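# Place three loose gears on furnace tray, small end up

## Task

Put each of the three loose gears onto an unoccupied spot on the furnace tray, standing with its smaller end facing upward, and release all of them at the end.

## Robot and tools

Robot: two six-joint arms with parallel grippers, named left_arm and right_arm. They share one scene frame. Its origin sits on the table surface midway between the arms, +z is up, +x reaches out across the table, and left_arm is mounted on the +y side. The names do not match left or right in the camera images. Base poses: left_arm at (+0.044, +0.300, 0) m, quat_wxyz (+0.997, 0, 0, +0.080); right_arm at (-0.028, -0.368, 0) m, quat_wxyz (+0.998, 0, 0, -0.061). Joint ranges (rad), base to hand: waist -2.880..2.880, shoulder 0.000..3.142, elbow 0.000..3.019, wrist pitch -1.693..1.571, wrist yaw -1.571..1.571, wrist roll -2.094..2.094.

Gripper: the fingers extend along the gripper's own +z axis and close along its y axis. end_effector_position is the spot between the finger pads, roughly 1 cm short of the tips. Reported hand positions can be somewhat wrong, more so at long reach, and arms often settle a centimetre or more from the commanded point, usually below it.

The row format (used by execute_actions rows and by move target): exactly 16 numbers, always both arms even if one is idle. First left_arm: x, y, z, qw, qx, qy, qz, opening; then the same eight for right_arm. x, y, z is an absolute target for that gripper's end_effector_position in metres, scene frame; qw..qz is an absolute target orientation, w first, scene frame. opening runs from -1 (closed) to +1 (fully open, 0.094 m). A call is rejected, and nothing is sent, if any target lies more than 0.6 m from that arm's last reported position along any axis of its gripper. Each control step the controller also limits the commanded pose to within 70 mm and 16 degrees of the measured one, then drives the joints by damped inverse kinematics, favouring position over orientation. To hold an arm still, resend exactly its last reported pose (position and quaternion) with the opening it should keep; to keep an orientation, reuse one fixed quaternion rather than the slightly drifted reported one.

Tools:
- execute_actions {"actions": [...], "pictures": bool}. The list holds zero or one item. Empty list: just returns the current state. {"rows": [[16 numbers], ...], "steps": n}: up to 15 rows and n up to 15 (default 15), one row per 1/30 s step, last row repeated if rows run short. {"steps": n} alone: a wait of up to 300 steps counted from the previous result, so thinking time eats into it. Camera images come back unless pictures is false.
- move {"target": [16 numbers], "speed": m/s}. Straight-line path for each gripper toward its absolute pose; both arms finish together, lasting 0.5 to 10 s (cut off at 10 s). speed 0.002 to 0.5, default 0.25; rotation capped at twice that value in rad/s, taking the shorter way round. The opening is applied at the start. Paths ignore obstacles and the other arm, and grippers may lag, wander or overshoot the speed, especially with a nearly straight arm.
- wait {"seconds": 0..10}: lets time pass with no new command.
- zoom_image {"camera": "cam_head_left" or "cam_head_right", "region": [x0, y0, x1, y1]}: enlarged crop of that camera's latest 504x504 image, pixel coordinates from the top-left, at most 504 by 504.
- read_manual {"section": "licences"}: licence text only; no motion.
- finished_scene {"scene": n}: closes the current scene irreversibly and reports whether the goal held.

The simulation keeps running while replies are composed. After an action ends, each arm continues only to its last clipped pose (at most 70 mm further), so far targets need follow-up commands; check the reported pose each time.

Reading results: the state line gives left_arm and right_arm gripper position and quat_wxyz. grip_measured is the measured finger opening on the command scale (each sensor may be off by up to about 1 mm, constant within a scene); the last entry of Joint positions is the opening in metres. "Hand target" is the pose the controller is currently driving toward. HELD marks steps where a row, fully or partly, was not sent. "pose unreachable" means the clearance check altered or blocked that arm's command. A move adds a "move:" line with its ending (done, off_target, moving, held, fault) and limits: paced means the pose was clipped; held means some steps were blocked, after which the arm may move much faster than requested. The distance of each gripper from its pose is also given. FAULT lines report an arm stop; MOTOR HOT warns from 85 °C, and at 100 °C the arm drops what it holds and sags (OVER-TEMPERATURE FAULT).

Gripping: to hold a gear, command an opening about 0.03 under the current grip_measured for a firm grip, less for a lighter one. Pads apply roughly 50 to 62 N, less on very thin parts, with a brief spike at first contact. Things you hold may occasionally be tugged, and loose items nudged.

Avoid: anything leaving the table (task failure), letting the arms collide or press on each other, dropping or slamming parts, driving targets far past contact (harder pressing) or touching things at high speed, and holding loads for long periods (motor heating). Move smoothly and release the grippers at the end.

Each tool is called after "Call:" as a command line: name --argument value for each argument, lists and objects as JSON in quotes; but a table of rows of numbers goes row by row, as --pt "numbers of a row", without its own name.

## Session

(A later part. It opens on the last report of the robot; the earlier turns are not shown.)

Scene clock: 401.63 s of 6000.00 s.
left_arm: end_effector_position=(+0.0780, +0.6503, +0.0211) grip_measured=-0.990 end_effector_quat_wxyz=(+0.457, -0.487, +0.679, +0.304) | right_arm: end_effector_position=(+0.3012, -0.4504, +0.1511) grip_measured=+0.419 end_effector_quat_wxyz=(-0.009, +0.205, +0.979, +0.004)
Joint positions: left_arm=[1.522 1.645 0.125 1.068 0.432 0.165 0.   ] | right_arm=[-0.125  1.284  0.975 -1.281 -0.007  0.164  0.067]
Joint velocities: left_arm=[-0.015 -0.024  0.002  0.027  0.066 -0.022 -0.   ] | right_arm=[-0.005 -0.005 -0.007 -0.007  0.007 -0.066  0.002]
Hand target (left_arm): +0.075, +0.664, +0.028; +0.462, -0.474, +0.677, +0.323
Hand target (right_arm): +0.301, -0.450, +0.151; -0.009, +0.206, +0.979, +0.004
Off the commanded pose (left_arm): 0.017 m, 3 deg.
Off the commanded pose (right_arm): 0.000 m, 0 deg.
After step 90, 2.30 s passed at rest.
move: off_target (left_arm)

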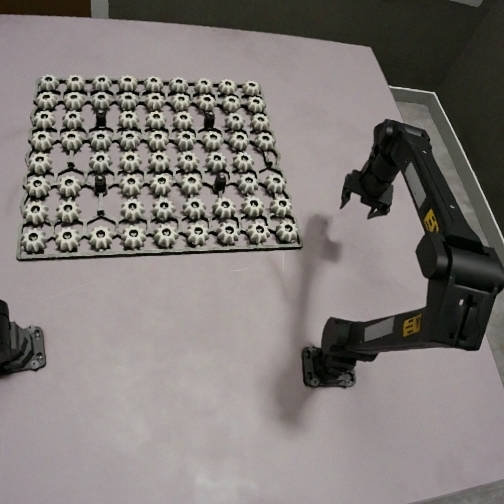

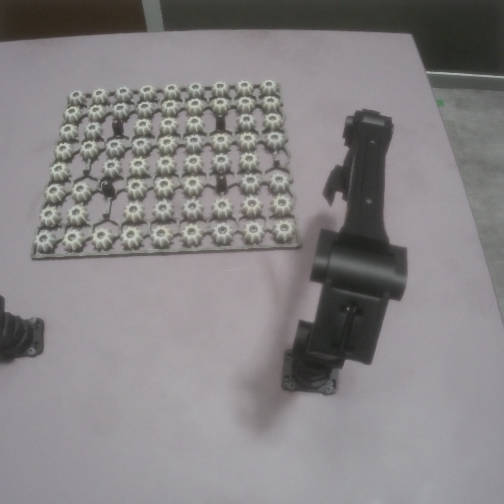

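Call:
move --target '[0.181,0.639,0.025,0.5047,-0.3686,0.7392,0.2517,-1, 0.3012,-0.4504,0.1511,-0.009,0.206,0.979,0.004,0.42]' --speed 0.08

Scene clock: 406.67 s of 6000.00 s.
left_arm: end_effector_position=(+0.1760, +0.6289, +0.0208) grip_measured=-0.990 end_effector_quat_wxyz=(+0.498, -0.383, +0.740, +0.240) | right_arm: end_effector_position=(+0.3012, -0.4504, +0.1511) grip_measured=+0.419 end_effector_quat_wxyz=(-0.009, +0.205, +0.979, +0.004)
Joint positions: left_arm=[1.234 1.665 0.129 1.095 0.429 0.165 0.   ] | right_arm=[-0.125  1.284  0.975 -1.281 -0.007  0.164  0.067]
Joint velocities: left_arm=[ 0.005 -0.015 -0.007  0.012  0.022  0.022  0.   ] | right_arm=[-0.005  0.005 -0.012 -0.017  0.037  0.022 -0.   ]
Hand target (left_arm): +0.181, +0.639, +0.025; +0.504, -0.369, +0.739, +0.251
Hand target (right_arm): +0.301, -0.450, +0.151; -0.009, +0.206, +0.979, +0.004
Off the commanded pose (left_arm): 0.012 m, 2 deg.
Off the commanded pose (right_arm): 0.000 m, 0 deg.
move: off_target (left_arm)

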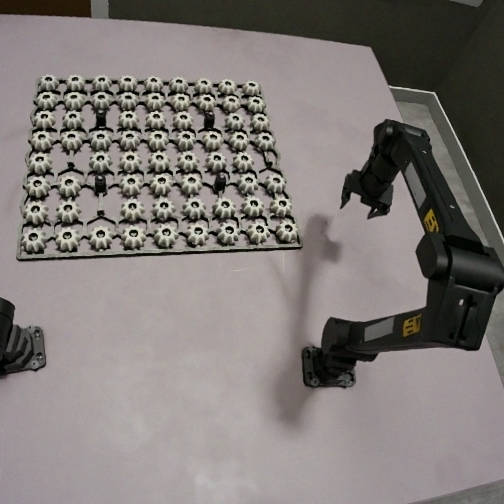

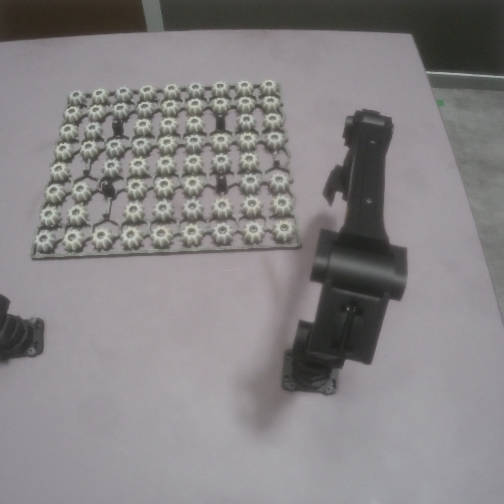

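Call:
move --target '[0.273,0.583,0.022,0.5364,-0.2552,0.7856,0.1743,-1, 0.3012,-0.4504,0.1511,-0.009,0.206,0.979,0.004,0.42]' --speed 0.08

Scene clock: 411.03 s of 6000.00 s.
left_arm: end_effector_position=(+0.2658, +0.5763, +0.0185) grip_measured=-0.990 end_effector_quat_wxyz=(+0.529, -0.270, +0.788, +0.165) | right_arm: end_effector_position=(+0.3012, -0.4504, +0.1511) grip_measured=+0.419 end_effector_quat_wxyz=(-0.009, +0.205, +0.979, +0.004)
Joint positions: left_arm=[0.939 1.689 0.129 1.121 0.429 0.165 0.   ] | right_arm=[-0.125  1.284  0.975 -1.281 -0.007  0.164  0.067]
Joint velocities: left_arm=[ 0.005 -0.015  0.012  0.012 -0.066  0.007  0.   ] | right_arm=[-0.015  0.015 -0.007  0.002 -0.022  0.022 -0.   ]
Hand target (left_arm): +0.273, +0.583, +0.022; +0.536, -0.255, +0.786, +0.174
Hand target (right_arm): +0.301, -0.450, +0.151; -0.009, +0.206, +0.979, +0.004
Off the commanded pose (left_arm): 0.010 m, 2 deg.
Off the commanded pose (right_arm): 0.000 m, 0 deg.
move: done

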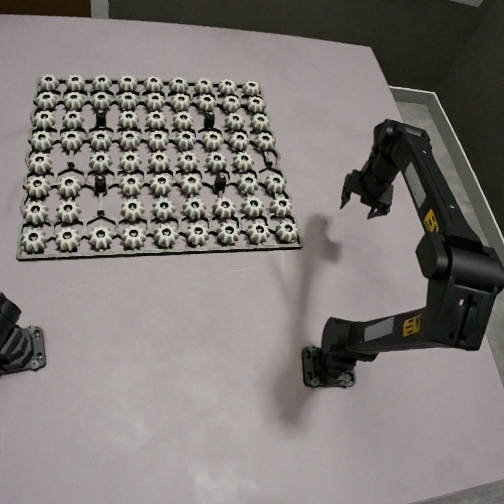

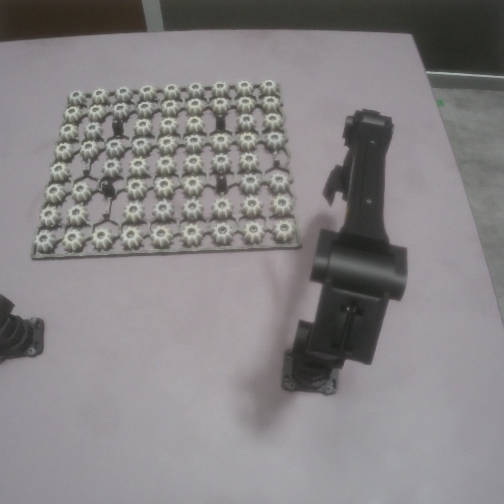

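Call:
move --target '[0.342,0.509,0.022,0.5554,-0.1434,0.8134,0.0979,-1, 0.3012,-0.4504,0.1511,-0.009,0.206,0.979,0.004,0.42]' --speed 0.08

Scene clock: 415.57 s of 6000.00 s.
left_arm: end_effector_position=(+0.3334, +0.5051, +0.0192) grip_measured=-0.990 end_effector_quat_wxyz=(+0.548, -0.157, +0.817, +0.091) | right_arm: end_effector_position=(+0.3012, -0.4504, +0.1511) grip_measured=+0.419 end_effector_quat_wxyz=(-0.009, +0.205, +0.979, +0.004)
Joint positions: left_arm=[0.66  1.689 0.129 1.124 0.429 0.165 0.   ] | right_arm=[-0.125  1.284  0.975 -1.281 -0.007  0.164  0.067]
Joint velocities: left_arm=[-0.015 -0.005  0.022 -0.002  0.022 -0.037 -0.001] | right_arm=[-0.005  0.005 -0.012 -0.007 -0.037 -0.037  0.001]
Hand target (left_arm): +0.342, +0.509, +0.022; +0.555, -0.143, +0.814, +0.098
Hand target (right_arm): +0.301, -0.450, +0.151; -0.009, +0.206, +0.979, +0.004
Off the commanded pose (left_arm): 0.010 m, 2 deg.
Off the commanded pose (right_arm): 0.000 m, 0 deg.
move: done

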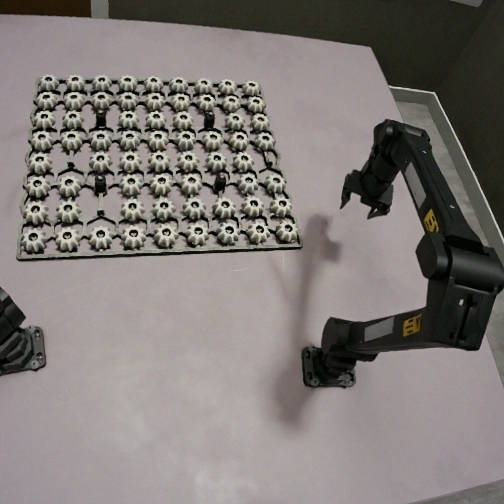

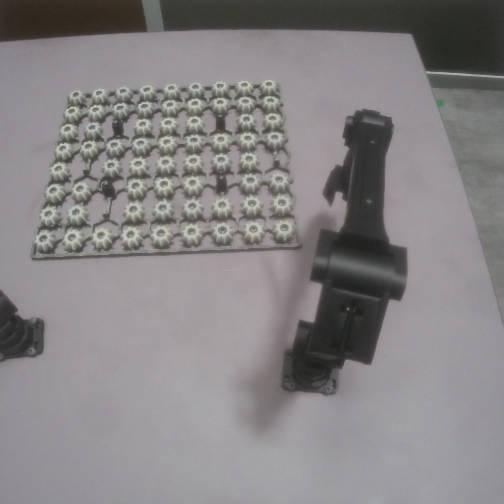

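Call:
move --target '[0.379,0.442,0.022,0.5626,-0.0577,0.824,0.0394,-1, 0.3012,-0.4504,0.1511,-0.009,0.206,0.979,0.004,0.42]' --speed 0.06

Scene clock: 420.57 s of 6000.00 s.
left_arm: end_effector_position=(+0.3700, +0.4397, +0.0190) grip_measured=-0.990 end_effector_quat_wxyz=(+0.554, -0.070, +0.829, +0.032) | right_arm: end_effector_position=(+0.3012, -0.4504, +0.1511) grip_measured=+0.419 end_effector_quat_wxyz=(-0.009, +0.205, +0.979, +0.004)
Joint positions: left_arm=[0.448 1.69  0.129 1.124 0.428 0.165 0.   ] | right_arm=[-0.125  1.284  0.975 -1.281 -0.007  0.164  0.067]
Joint velocities: left_arm=[-0.005 -0.015  0.007  0.007 -0.051 -0.007  0.001] | right_arm=[-0.005 -0.015  0.007  0.002 -0.037  0.051 -0.   ]
Hand target (left_arm): +0.379, +0.442, +0.022; +0.562, -0.058, +0.824, +0.039
Hand target (right_arm): +0.301, -0.450, +0.151; -0.009, +0.206, +0.979, +0.004
Off the commanded pose (left_arm): 0.010 m, 2 deg.
Off the commanded pose (right_arm): 0.000 m, 0 deg.
move: done

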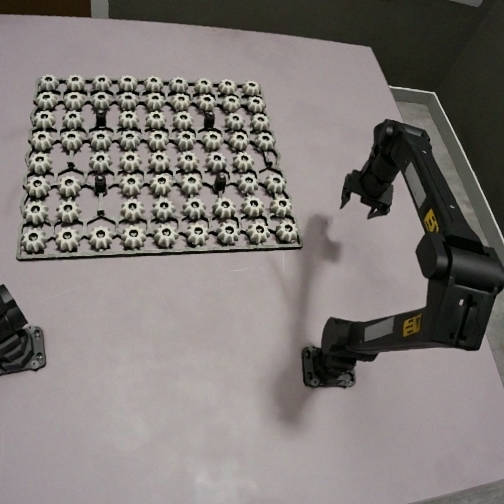

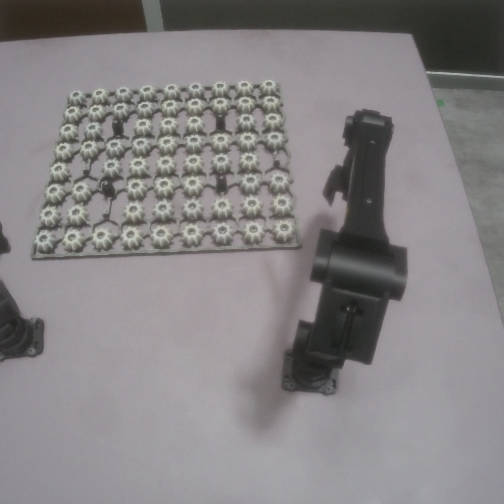

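Call:
move --target '[0.40,0.46,0.10,0.5626,-0.0577,0.824,0.0394,-1, 0.3012,-0.4504,0.1511,-0.009,0.206,0.979,0.004,0.42]' --speed 0.15

Call:
move --target '[0.401,0.757,0.10,0.5348,-0.2621,0.7833,0.179,-1, 0.3012,-0.4504,0.1511,-0.009,0.206,0.979,0.004,0.42]' --speed 0.2

Scene clock: 432.27 s of 6000.00 s.
left_arm: end_effector_position=(+0.3870, +0.4506, +0.0842) grip_measured=-0.990 end_effector_quat_wxyz=(+0.552, -0.069, +0.831, +0.029) | right_arm: end_effector_position=(+0.3012, -0.4504, +0.1511) grip_measured=+0.419 end_effector_quat_wxyz=(-0.009, +0.205, +0.979, +0.004)
Joint positions: left_arm=[0.448 1.239 0.209 0.587 0.433 0.167 0.   ] | right_arm=[-0.125  1.284  0.975 -1.281 -0.007  0.164  0.067]
Joint velocities: left_arm=[-0.005 -0.024 -0.002 -0.037  0.022  0.066 -0.001] | right_arm=[-0.005 -0.005 -0.002 -0.012  0.081 -0.007  0.001]
Hand target (left_arm): +0.400, +0.460, +0.100; +0.563, -0.058, +0.824, +0.039
Hand target (right_arm): +0.301, -0.450, +0.151; -0.009, +0.206, +0.979, +0.004
Off the commanded pose (left_arm): 0.023 m, 2 deg.
Off the commanded pose (right_arm): 0.000 m, 0 deg.
After step 90, 7.77 s passed at rest.
move: off_target (left_arm)

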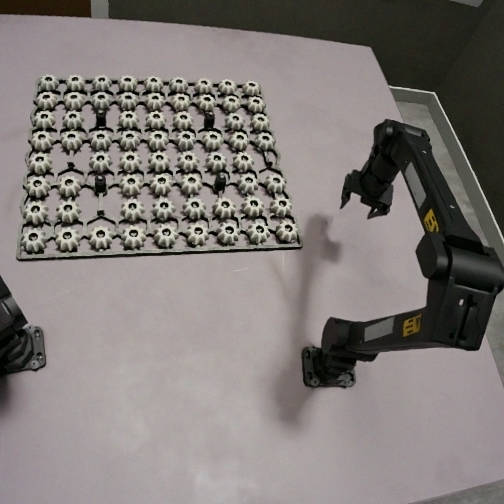

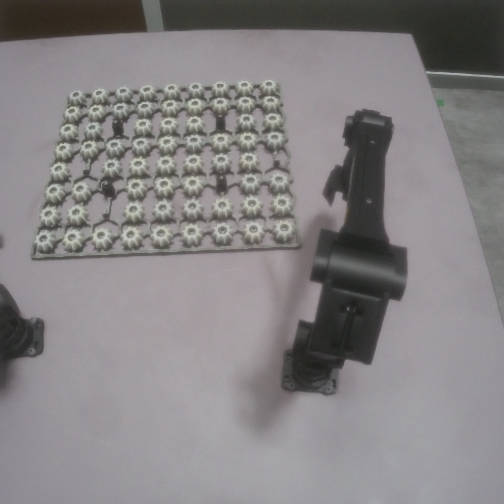

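Scene clock: 434.20 s of 6000.00 s.
left_arm: end_effector_position=(+0.3954, +0.7395, +0.0903) grip_measured=-0.990 end_effector_quat_wxyz=(+0.530, -0.256, +0.789, +0.176) | right_arm: end_effector_position=(+0.3012, -0.4504, +0.1511) grip_measured=+0.419 end_effector_quat_wxyz=(-0.009, +0.205, +0.979, +0.004)
Joint positions: left_arm=[0.838 1.673 0.699 0.564 0.337 0.15  0.   ] | right_arm=[-0.125  1.284  0.975 -1.281 -0.007  0.164  0.067]
Joint velocities: left_arm=[-0.024 -0.015 -0.007 -0.002  0.066  0.051 -0.001] | right_arm=[ 0.005 -0.015 -0.017 -0.007 -0.066 -0.007 -0.001]
Hand target (left_arm): +0.401, +0.756, +0.098; +0.536, -0.262, +0.782, +0.179
Hand target (right_arm): +0.301, -0.450, +0.151; -0.009, +0.206, +0.979, +0.004
Off the commanded pose (left_arm): 0.021 m, 1 deg.
Off the commanded pose (right_arm): 0.000 m, 0 deg.
move: off_target (left_arm)

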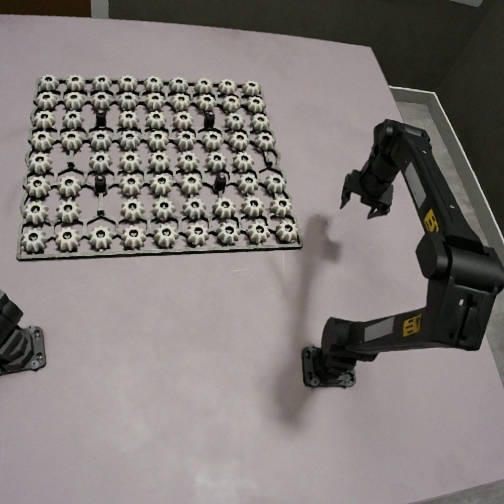

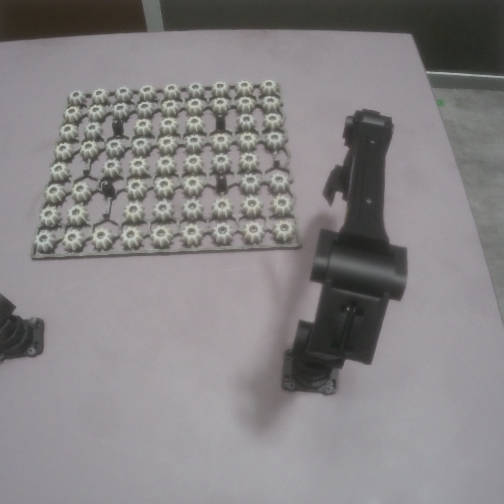

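Call:
move --target '[0.401,0.757,0.026,0.5348,-0.2621,0.7833,0.179,-1, 0.3012,-0.4504,0.1511,-0.009,0.206,0.979,0.004,0.42]' --speed 0.05

Scene clock: 438.27 s of 6000.00 s.
left_arm: end_effector_position=(+0.3965, +0.7412, +0.0190) grip_measured=-0.990 end_effector_quat_wxyz=(+0.523, -0.260, +0.794, +0.170) | right_arm: end_effector_position=(+0.3012, -0.4504, +0.1511) grip_measured=+0.419 end_effector_quat_wxyz=(-0.009, +0.205, +0.979, +0.004)
Joint positions: left_arm=[0.838 1.877 0.699 0.745 0.337 0.149 0.   ] | right_arm=[-0.125  1.284  0.975 -1.281 -0.007  0.164  0.067]
Joint velocities: left_arm=[-0.015 -0.005 -0.007 -0.007 -0.022 -0.037  0.001] | right_arm=[-0.015 -0.005 -0.002 -0.002 -0.022 -0.066 -0.   ]
Hand target (left_arm): +0.400, +0.756, +0.026; +0.535, -0.262, +0.783, +0.179
Hand target (right_arm): +0.301, -0.450, +0.151; -0.009, +0.206, +0.979, +0.004
Off the commanded pose (left_arm): 0.018 m, 2 deg.
Off the commanded pose (right_arm): 0.000 m, 0 deg.
move: off_target (left_arm)

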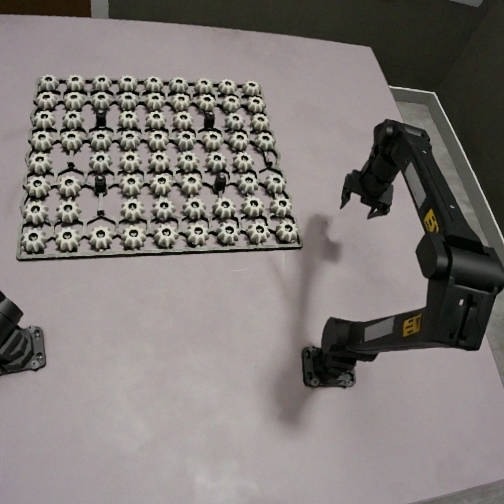

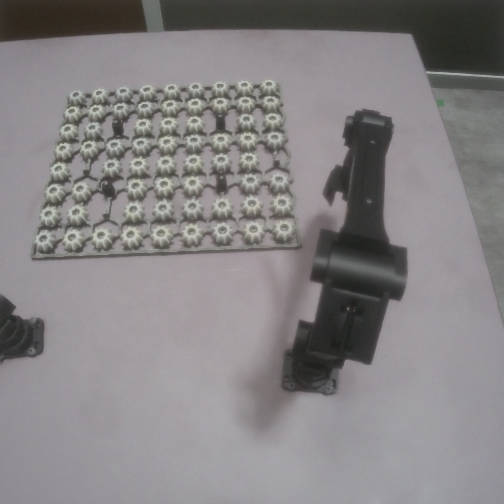

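Call:
move --target '[0.4955,0.6528,0.022,0.5527,-0.1647,0.8094,0.1125,-1, 0.3012,-0.4504,0.1511,-0.009,0.206,0.979,0.004,0.42]' --speed 0.08

Call:
move --target '[0.5633,0.5422,0.022,0.5619,-0.072,0.8229,0.0492,-1, 0.3012,-0.4504,0.1511,-0.009,0.206,0.979,0.004,0.42]' --speed 0.08

Scene clock: 444.93 s of 6000.00 s.
left_arm: end_effector_position=(+0.4888, +0.6512, +0.0233) grip_measured=-0.990 end_effector_quat_wxyz=(+0.546, -0.165, +0.814, +0.113) | right_arm: end_effector_position=(+0.3012, -0.4504, +0.1511) grip_measured=+0.419 end_effector_quat_wxyz=(-0.009, +0.205, +0.979, +0.004)
Joint positions: left_arm=[0.609 1.877 0.699 0.766 0.337 0.149 0.   ] | right_arm=[-0.125  1.284  0.975 -1.281 -0.007  0.164  0.067]
Joint velocities: left_arm=[-0.005 -0.005 -0.017  0.002 -0.037 -0.022 -0.001] | right_arm=[-0.005 -0.005 -0.017 -0.002 -0.037 -0.007  0.   ]
Hand target (left_arm): +0.495, +0.653, +0.022; +0.552, -0.165, +0.810, +0.112
Hand target (right_arm): +0.301, -0.450, +0.151; -0.009, +0.206, +0.979, +0.004
Off the commanded pose (left_arm): 0.007 m, 1 deg.
Off the commanded pose (right_arm): 0.000 m, 0 deg.
After step 90, 1.67 s passed at rest.
move: done

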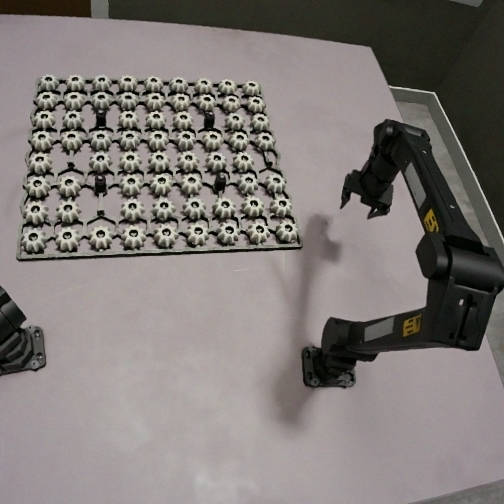

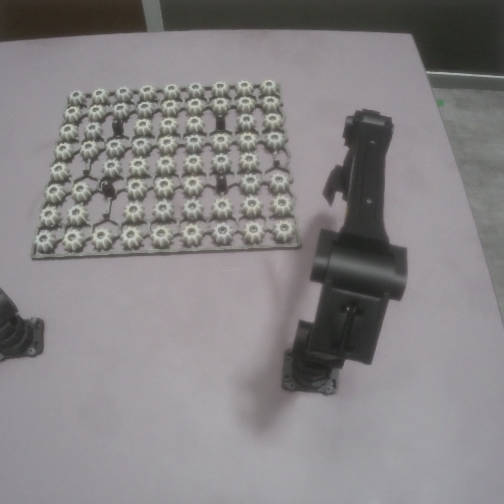

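Scene clock: 446.93 s of 6000.00 s.
left_arm: end_effector_position=(+0.5547, +0.5462, +0.0237) grip_measured=-0.990 end_effector_quat_wxyz=(+0.556, -0.075, +0.826, +0.054) | right_arm: end_effector_position=(+0.3012, -0.4504, +0.1511) grip_measured=+0.419 end_effector_quat_wxyz=(-0.009, +0.205, +0.979, +0.004)
Joint positions: left_arm=[0.389 1.877 0.699 0.768 0.336 0.149 0.   ] | right_arm=[-0.125  1.284  0.975 -1.281 -0.007  0.164  0.067]
Joint velocities: left_arm=[ 0.015 -0.005 -0.012  0.007 -0.066  0.022 -0.001] | right_arm=[-0.005 -0.015  0.007 -0.002 -0.007 -0.066 -0.   ]
Hand target (left_arm): +0.563, +0.542, +0.022; +0.561, -0.072, +0.823, +0.049
Hand target (right_arm): +0.301, -0.450, +0.151; -0.009, +0.206, +0.979, +0.004
Off the commanded pose (left_arm): 0.010 m, 1 deg.
Off the commanded pose (right_arm): 0.000 m, 0 deg.
move: done

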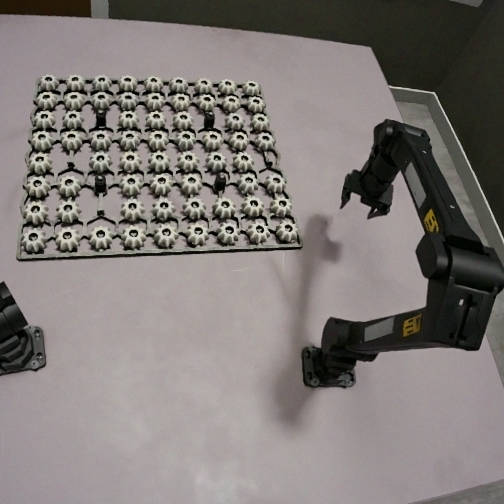

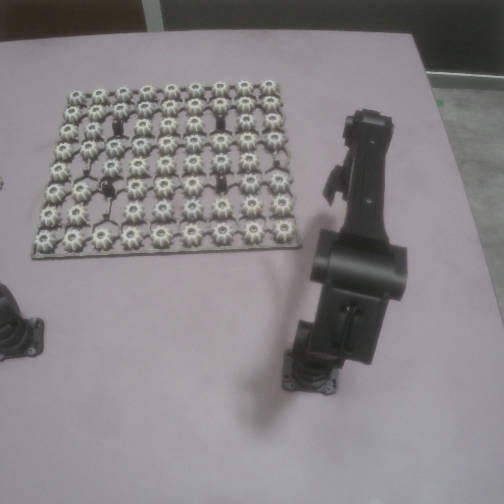

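Something appears at the left edge of the right camera.

Call:
zoom_image --camera "cam_head_right" --region '[0, 150, 80, 220]'

Region (0, 150, 80, 220) of cam_head_right's 504x504 image, scaled by 6.300, with more detail than that image has; it fills the top 441 rows of this view, and the rest is white.

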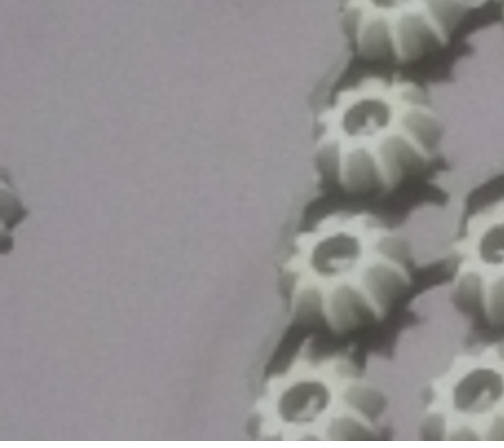

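Call:
move --target '[0.5874,0.4818,0.022,0.5637,-0.0252,0.8256,0.0172,-1, 0.3012,-0.4504,0.1511,-0.009,0.206,0.979,0.004,0.42]' --speed 0.05

Scene clock: 455.73 s of 6000.00 s.
left_arm: end_effector_position=(+0.5788, +0.4883, +0.0237) grip_measured=-0.990 end_effector_quat_wxyz=(+0.558, -0.029, +0.829, +0.023) | right_arm: end_effector_position=(+0.3012, -0.4504, +0.1511) grip_measured=+0.419 end_effector_quat_wxyz=(-0.009, +0.205, +0.979, +0.004)
Joint positions: left_arm=[0.278 1.877 0.699 0.768 0.335 0.149 0.   ] | right_arm=[-0.125  1.284  0.975 -1.281 -0.007  0.164  0.067]
Joint velocities: left_arm=[ 0.005  0.005 -0.002  0.012 -0.037  0.051  0.   ] | right_arm=[-0.015  0.005 -0.002 -0.017 -0.022  0.066  0.   ]
Hand target (left_arm): +0.587, +0.482, +0.022; +0.563, -0.025, +0.826, +0.017
Hand target (right_arm): +0.301, -0.450, +0.151; -0.009, +0.206, +0.979, +0.004
Off the commanded pose (left_arm): 0.011 m, 1 deg.
Off the commanded pose (right_arm): 0.000 m, 0 deg.
After step 90, 4.03 s passed at rest.
move: off_target (left_arm)

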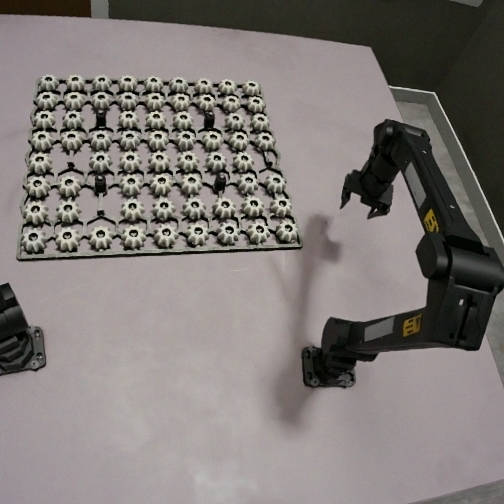

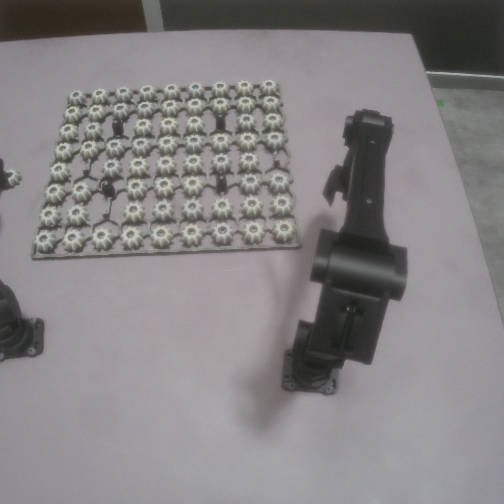

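Call:
move --target '[0.5956,0.455,0.022,0.564,-0.005,0.826,0.0034,-1, 0.3012,-0.4504,0.1511,-0.009,0.206,0.979,0.004,0.42]' --speed 0.04

Call:
move --target '[0.585,0.50,0.035,0.5637,-0.0252,0.8256,0.0172,-1, 0.3012,-0.4504,0.1511,-0.009,0.206,0.979,0.004,0.42]' --speed 0.08

Scene clock: 459.30 s of 6000.00 s.
left_arm: end_effector_position=(+0.5871, +0.4628, +0.0237) grip_measured=-0.990 end_effector_quat_wxyz=(+0.558, -0.009, +0.830, +0.010) | right_arm: end_effector_position=(+0.3012, -0.4504, +0.1511) grip_measured=+0.419 end_effector_quat_wxyz=(-0.009, +0.205, +0.979, +0.004)
Joint positions: left_arm=[0.231 1.877 0.699 0.768 0.335 0.149 0.   ] | right_arm=[-0.125  1.284  0.975 -1.281 -0.007  0.164  0.067]
Joint velocities: left_arm=[ 0.005 -0.024  0.027 -0.007 -0.007 -0.007 -0.001] | right_arm=[-0.005 -0.005 -0.002 -0.002 -0.051 -0.037 -0.001]
Hand target (left_arm): +0.595, +0.455, +0.022; +0.564, -0.005, +0.826, +0.003
Hand target (right_arm): +0.301, -0.450, +0.151; -0.009, +0.206, +0.979, +0.004
Off the commanded pose (left_arm): 0.012 m, 1 deg.
Off the commanded pose (right_arm): 0.000 m, 0 deg.
move: off_target (left_arm)

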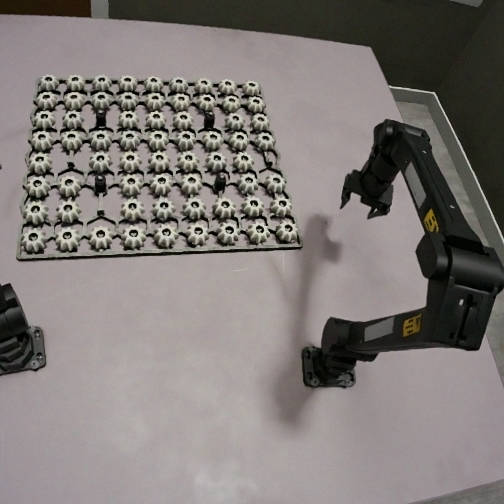

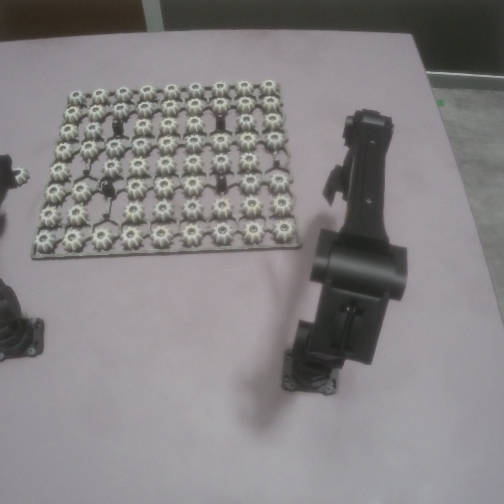

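Scene clock: 460.10 s of 6000.00 s.
left_arm: end_effector_position=(+0.5740, +0.4916, +0.0200) grip_measured=-0.990 end_effector_quat_wxyz=(+0.552, -0.029, +0.833, +0.010) | right_arm: end_effector_position=(+0.3012, -0.4504, +0.1511) grip_measured=+0.419 end_effector_quat_wxyz=(-0.009, +0.205, +0.979, +0.004)
Joint positions: left_arm=[0.297 1.877 0.699 0.746 0.371 0.149 0.   ] | right_arm=[-0.125  1.284  0.975 -1.281 -0.007  0.164  0.067]
Joint velocities: left_arm=[ 0.005 -0.015 -0.002 -0.007  0.007 -0.022 -0.001] | right_arm=[ 0.005  0.005 -0.012  0.002  0.022  0.037 -0.   ]
Hand target (left_arm): +0.585, +0.500, +0.035; +0.564, -0.025, +0.825, +0.017
Hand target (right_arm): +0.301, -0.450, +0.151; -0.009, +0.206, +0.979, +0.004
Off the commanded pose (left_arm): 0.020 m, 2 deg.
Off the commanded pose (right_arm): 0.000 m, 0 deg.
move: off_target (left_arm)

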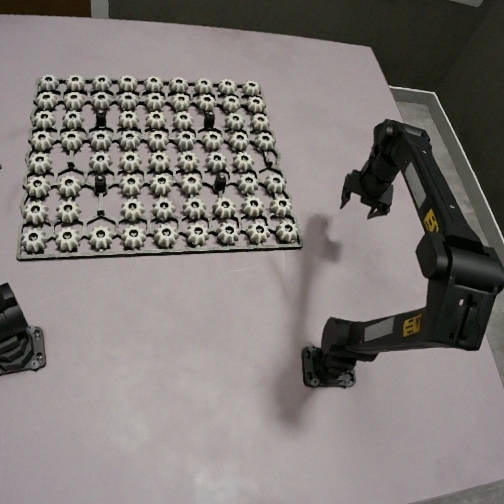

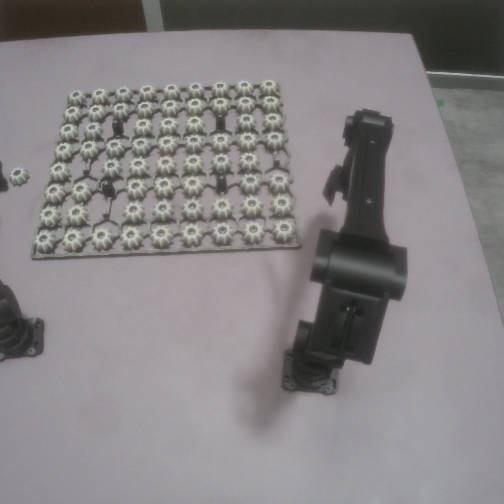

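Call:
zoom_image --camera "cam_head_right" --region '[0, 140, 100, 210]'

Region (0, 140, 100, 210) of cam_head_right's 504x504 image, scaled by 5.040, with more detail than that image has; it fills the top 353 rows of this view, and the rest is white.

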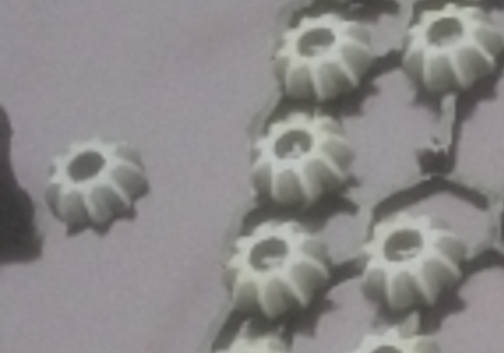

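Call:
move --target '[0.58,0.50,0.11,0.5,-0.02,0.866,0.015,-1, 0.3012,-0.4504,0.1511,-0.009,0.206,0.979,0.004,0.42]' --speed 0.2

Call:
move --target '[0.545,0.418,0.15,-0.131,0,0.991,0,0.7, 0.3012,-0.4504,0.1511,-0.009,0.206,0.979,0.004,0.42]' --speed 0.3

Scene clock: 481.53 s of 6000.00 s.
left_arm: end_effector_position=(+0.5682, +0.4919, +0.0970) grip_measured=-0.990 end_effector_quat_wxyz=(+0.491, -0.027, +0.870, +0.006) | right_arm: end_effector_position=(+0.3012, -0.4504, +0.1511) grip_measured=+0.419 end_effector_quat_wxyz=(-0.009, +0.205, +0.979, +0.004)
Joint positions: left_arm=[0.297 1.595 0.77  0.242 0.353 0.204 0.   ] | right_arm=[-0.125  1.284  0.975 -1.281 -0.007  0.164  0.067]
Joint velocities: left_arm=[-0.005 -0.005  0.007 -0.012 -0.022 -0.022 -0.001] | right_arm=[-0.005  0.005  0.002 -0.002  0.051 -0.007  0.   ]
Hand target (left_arm): +0.581, +0.500, +0.110; +0.500, -0.020, +0.866, +0.016
Hand target (right_arm): +0.301, -0.450, +0.151; -0.009, +0.206, +0.979, +0.004
Off the commanded pose (left_arm): 0.019 m, 2 deg.
Off the commanded pose (right_arm): 0.000 m, 0 deg.
After step 90, 17.47 s passed at rest.
move: off_target (left_arm)

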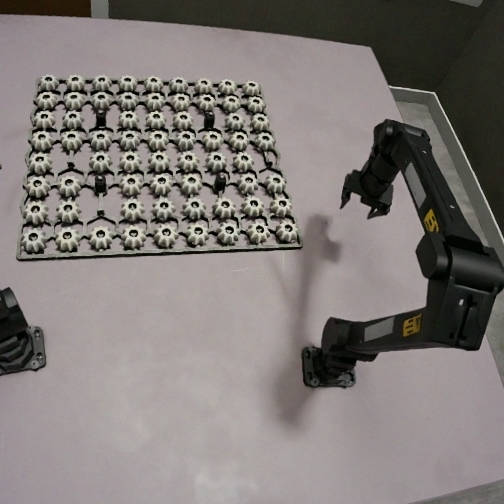

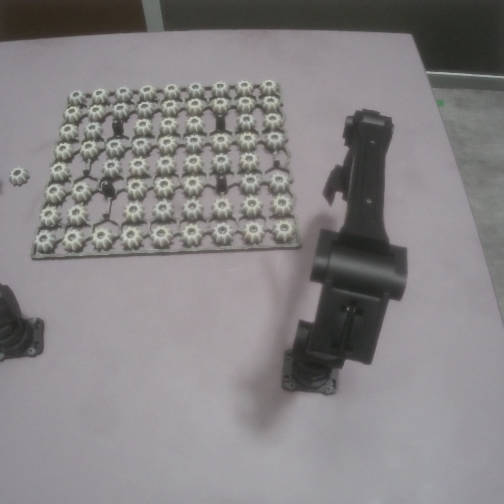

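Scene clock: 484.17 s of 6000.00 s.
left_arm: end_effector_position=(+0.5275, +0.4173, +0.1358) grip_measured=+0.697 end_effector_quat_wxyz=(-0.146, +0.008, +0.989, +0.001) | right_arm: end_effector_position=(+0.3012, -0.4504, +0.1511) grip_measured=+0.419 end_effector_quat_wxyz=(-0.009, +0.205, +0.979, +0.004)
Joint positions: left_arm=[ 0.055  1.869  1.601 -1.589 -0.066  0.223  0.08 ] | right_arm=[-0.125  1.284  0.975 -1.281 -0.007  0.164  0.067]
Joint velocities: left_arm=[-0.005  0.005 -0.002 -0.007  0.007  0.022 -0.   ] | right_arm=[-0.005 -0.005 -0.027  0.002  0.007  0.007  0.   ]
Hand target (left_arm): +0.546, +0.418, +0.148; -0.130, +0.003, +0.991, +0.007
Hand target (right_arm): +0.301, -0.450, +0.151; -0.009, +0.206, +0.979, +0.004
Off the commanded pose (left_arm): 0.023 m, 2 deg.
Off the commanded pose (right_arm): 0.000 m, 0 deg.
move: off_target (left_arm)

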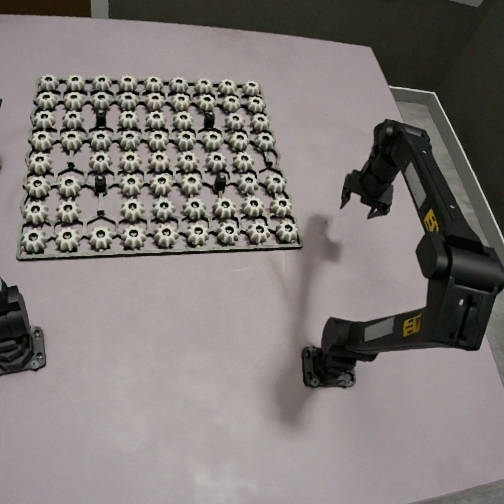

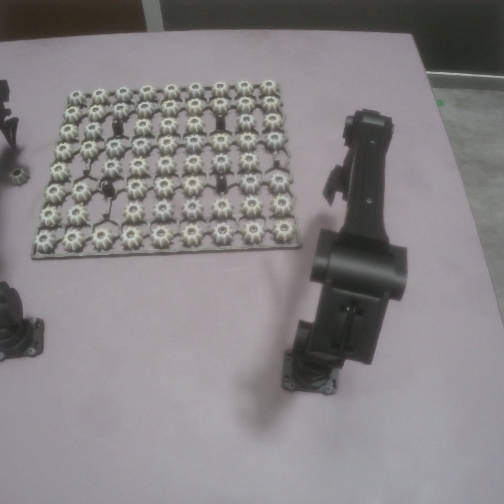

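Call:
move --target '[0.535,0.416,0.045,-0.131,0,0.991,0,0.7, 0.3012,-0.4504,0.1511,-0.009,0.206,0.979,0.004,0.42]' --speed 0.12

Call:
zoom_image --camera "cam_head_right" --region '[0, 130, 80, 200]'

Scene clock: 487.57 s of 6000.00 s.
left_arm: end_effector_position=(+0.5348, +0.4176, +0.0543) grip_measured=+0.697 end_effector_quat_wxyz=(-0.127, +0.006, +0.992, +0.001) | right_arm: end_effector_position=(+0.3012, -0.4504, +0.1511) grip_measured=+0.419 end_effector_quat_wxyz=(-0.009, +0.205, +0.979, +0.004)
Joint positions: left_arm=[ 0.055  1.938  1.485 -1.366 -0.058  0.222  0.08 ] | right_arm=[-0.125  1.284  0.975 -1.281 -0.007  0.164  0.067]
Joint velocities: left_arm=[-0.024 -0.005 -0.012 -0.017 -0.037  0.007  0.   ] | right_arm=[-0.005  0.005 -0.012  0.002 -0.051  0.081  0.   ]
Hand target (left_arm): +0.534, +0.416, +0.045; -0.131, -0.000, +0.991, -0.000
Hand target (right_arm): +0.301, -0.450, +0.151; -0.009, +0.206, +0.979, +0.004
Off the commanded pose (left_arm): 0.009 m, 1 deg.
Off the commanded pose (right_arm): 0.000 m, 0 deg.
move: done

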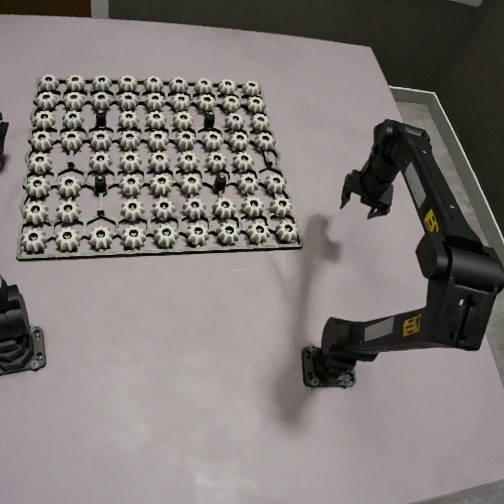

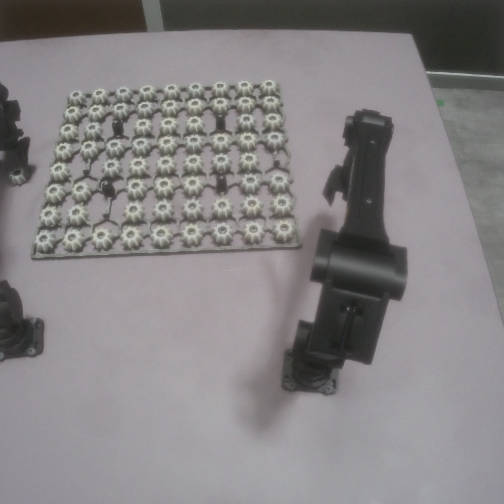

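Region (0, 130, 80, 200) of cam_head_right's 504x504 image, scaled by 6.300, with more detail than that image has; it fills the top 441 rows of this view, and the rest is white.

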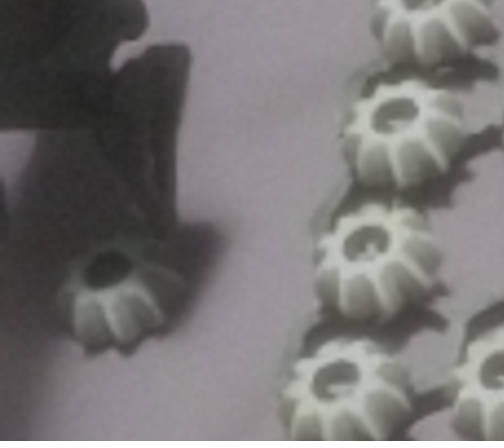

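Call:
move --target '[0.525,0.408,0.018,-0.131,0,0.991,0,0.7, 0.3012,-0.4504,0.1511,-0.009,0.206,0.979,0.004,0.42]' --speed 0.04

Call:
zoom_image --camera "cam_head_right" --region '[0, 140, 60, 200]'

Scene clock: 492.50 s of 6000.00 s.
left_arm: end_effector_position=(+0.5273, +0.4148, +0.0326) grip_measured=+0.697 end_effector_quat_wxyz=(-0.121, +0.002, +0.993, +0.002) | right_arm: end_effector_position=(+0.3012, -0.4504, +0.1511) grip_measured=+0.419 end_effector_quat_wxyz=(-0.009, +0.205, +0.979, +0.004)
Joint positions: left_arm=[ 0.054  1.938  1.423 -1.291 -0.056  0.213  0.08 ] | right_arm=[-0.125  1.284  0.975 -1.281 -0.007  0.164  0.067]
Joint velocities: left_arm=[-0.015 -0.005 -0.002  0.002  0.007 -0.037 -0.001] | right_arm=[ 0.005 -0.005 -0.002 -0.007 -0.007  0.007 -0.   ]
Hand target (left_arm): +0.524, +0.408, +0.019; -0.131, +0.000, +0.991, +0.000
Hand target (right_arm): +0.301, -0.450, +0.151; -0.009, +0.206, +0.979, +0.004
Off the commanded pose (left_arm): 0.016 m, 1 deg.
Off the commanded pose (right_arm): 0.000 m, 0 deg.
After step 90, 0.70 s passed at rest.
move: off_target (left_arm)

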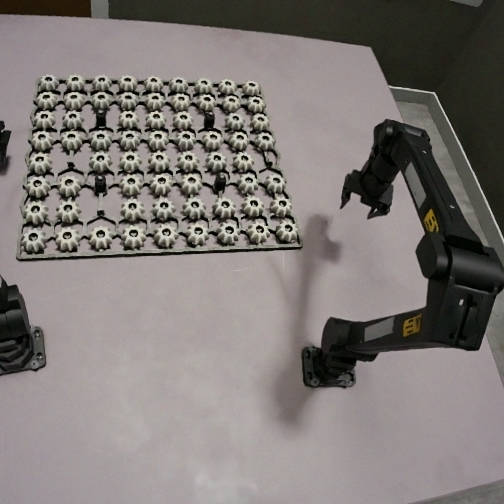

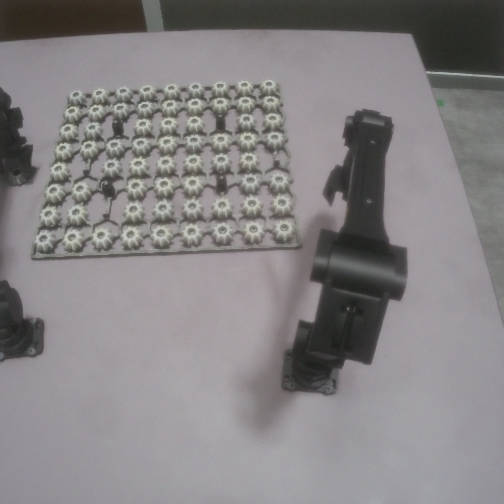

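Region (0, 140, 60, 200) of cam_head_right's 504x504 image, scaled by 8.400, with more detail than that image has.

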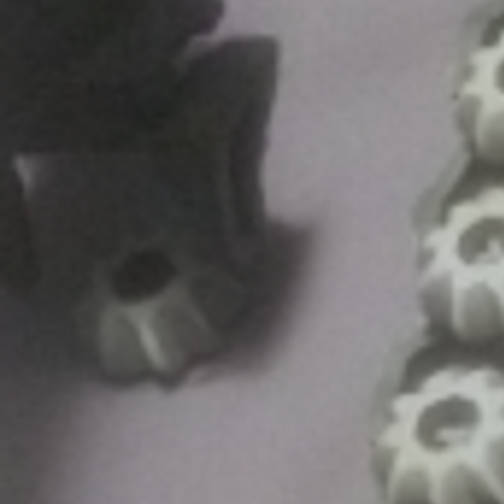

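Call:
move --target '[0.526,0.410,-0.002,-0.131,0,0.991,0,0.7, 0.3012,-0.4504,0.1511,-0.009,0.206,0.979,0.004,0.42]' --speed 0.03

Call:
zoom_image --camera "cam_head_right" --region '[0, 140, 60, 200]'

Scene clock: 499.33 s of 6000.00 s.
left_arm: end_effector_position=(+0.5290, +0.4152, +0.0116) grip_measured=+0.697 end_effector_quat_wxyz=(-0.121, +0.002, +0.993, +0.002) | right_arm: end_effector_position=(+0.3012, -0.4504, +0.1511) grip_measured=+0.419 end_effector_quat_wxyz=(-0.009, +0.205, +0.979, +0.004)
Joint positions: left_arm=[ 0.054  1.971  1.412 -1.249 -0.056  0.212  0.08 ] | right_arm=[-0.125  1.284  0.975 -1.281 -0.007  0.164  0.067]
Joint velocities: left_arm=[-0.005 -0.005 -0.012  0.022 -0.051 -0.022  0.   ] | right_arm=[-0.005 -0.005  0.002  0.002  0.022  0.037 -0.   ]
Hand target (left_arm): +0.525, +0.410, -0.002; -0.131, +0.000, +0.991, +0.000
Hand target (right_arm): +0.301, -0.450, +0.151; -0.009, +0.206, +0.979, +0.004
Off the commanded pose (left_arm): 0.015 m, 1 deg.
Off the commanded pose (right_arm): 0.000 m, 0 deg.
After step 90, 2.37 s passed at rest.
move: off_target (left_arm)

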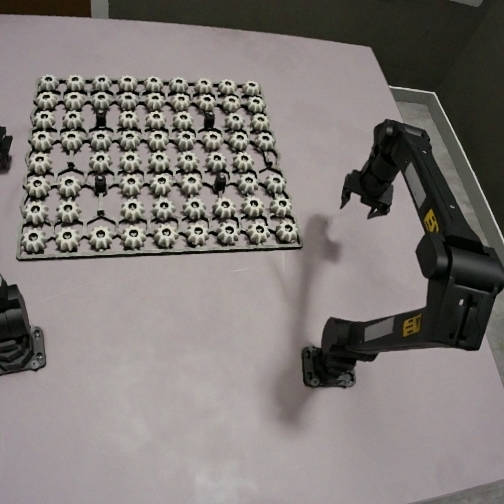

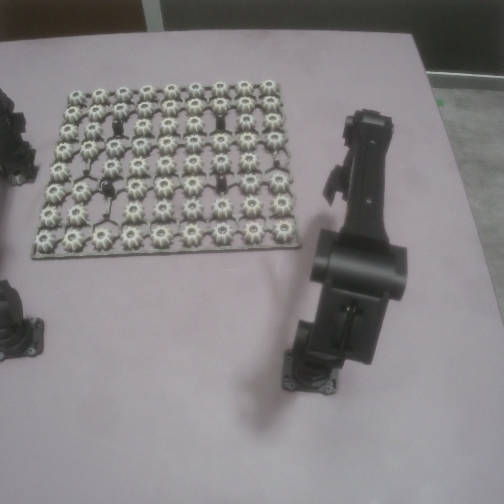

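Region (0, 140, 60, 200) of cam_head_right's 504x504 image, scaled by 8.400, with more detail than that image has.

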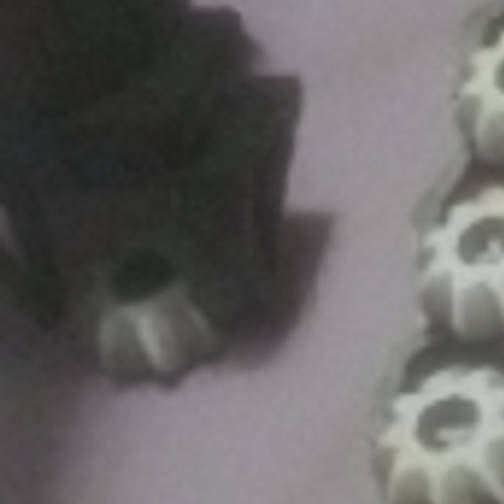

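Call:
execute_actions --actions '[{"rows": [[0.526,0.410,-0.004,-0.131,0,0.991,0,0.6, 0.3012,-0.4504,0.1511,-0.009,0.206,0.979,0.004,0.42],[0.526,0.410,-0.004,-0.131,0,0.991,0,0.5, 0.3012,-0.4504,0.1511,-0.009,0.206,0.979,0.004,0.42],[0.526,0.410,-0.004,-0.131,0,0.991,0,0.42, 0.3012,-0.4504,0.1511,-0.009,0.206,0.979,0.004,0.42],[0.526,0.410,-0.004,-0.131,0,0.991,0,0.36, 0.3012,-0.4504,0.1511,-0.009,0.206,0.979,0.004,0.42],[0.526,0.410,-0.004,-0.131,0,0.991,0,0.32, 0.3012,-0.4504,0.1511,-0.009,0.206,0.979,0.004,0.42],[0.526,0.410,-0.004,-0.131,0,0.991,0,0.29, 0.3012,-0.4504,0.1511,-0.009,0.206,0.979,0.004,0.42],[0.526,0.410,-0.004,-0.131,0,0.991,0,0.26, 0.3012,-0.4504,0.1511,-0.009,0.206,0.979,0.004,0.42],[0.526,0.410,-0.004,-0.131,0,0.991,0,0.23, 0.3012,-0.4504,0.1511,-0.009,0.206,0.979,0.004,0.42],[0.526,0.410,-0.004,-0.131,0,0.991,0,0.20, 0.3012,-0.4504,0.1511,-0.009,0.206,0.979,0.004,0.42],[0.526,0.410,-0.004,-0.131,0,0.991,0,0.17, 0.3012,-0.4504,0.1511,-0.009,0.206,0.979,0.004,0.42],[0.526,0.410,-0.004,-0.131,0,0.991,0,0.14, 0.3012,-0.4504,0.1511,-0.009,0.206,0.979,0.004,0.42],[0.526,0.410,-0.004,-0.131,0,0.991,0,0.12, 0.3012,-0.4504,0.1511,-0.009,0.206,0.979,0.004,0.42]], "steps": 15}]'

Scene clock: 507.47 s of 6000.00 s.
left_arm: end_effector_position=(+0.5299, +0.4144, +0.0112) grip_measured=+0.200 end_effector_quat_wxyz=(-0.120, +0.002, +0.993, +0.001) | right_arm: end_effector_position=(+0.3012, -0.4504, +0.1511) grip_measured=+0.419 end_effector_quat_wxyz=(-0.009, +0.205, +0.979, +0.004)
Joint positions: left_arm=[ 0.053  1.971  1.412 -1.246 -0.053  0.212  0.056] | right_arm=[-0.125  1.284  0.975 -1.281 -0.007  0.164  0.067]
Joint velocities: left_arm=[-0.015 -0.005 -0.012 -0.007 -0.037  0.022  0.   ] | right_arm=[-0.024 -0.005 -0.012 -0.002 -0.022 -0.037 -0.001]
Hand target (left_arm): +0.525, +0.410, -0.004; -0.131, +0.000, +0.991, +0.000
Hand target (right_arm): +0.301, -0.450, +0.151; -0.009, +0.206, +0.979, +0.004
Off the commanded pose (left_arm): 0.016 m, 1 deg.
Off the commanded pose (right_arm): 0.000 m, 0 deg.
Steps of this call (steps 1 to 90: nothing new was sent; then 4.63 s passed at rest; steps 91 to 105: all 15 steps of this action). Readings (end_effector_position):
91: left_arm (+0.5291, +0.4152, +0.0116) | right_arm (+0.3012, -0.4504, +0.1511)
92: left_arm (+0.5293, +0.4152, +0.0115) | right_arm (+0.3012, -0.4504, +0.1511)
94: left_arm (+0.5297, +0.4153, +0.0114) | right_arm (+0.3012, -0.4504, +0.1511)
98: left_arm (+0.5299, +0.4144, +0.0112) | right_arm (+0.3012, -0.4504, +0.1511)
105: the state above

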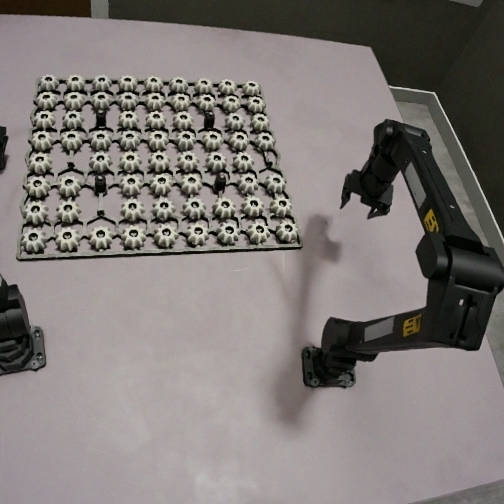

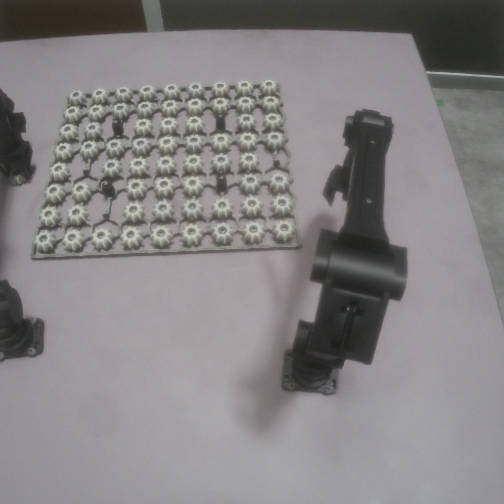

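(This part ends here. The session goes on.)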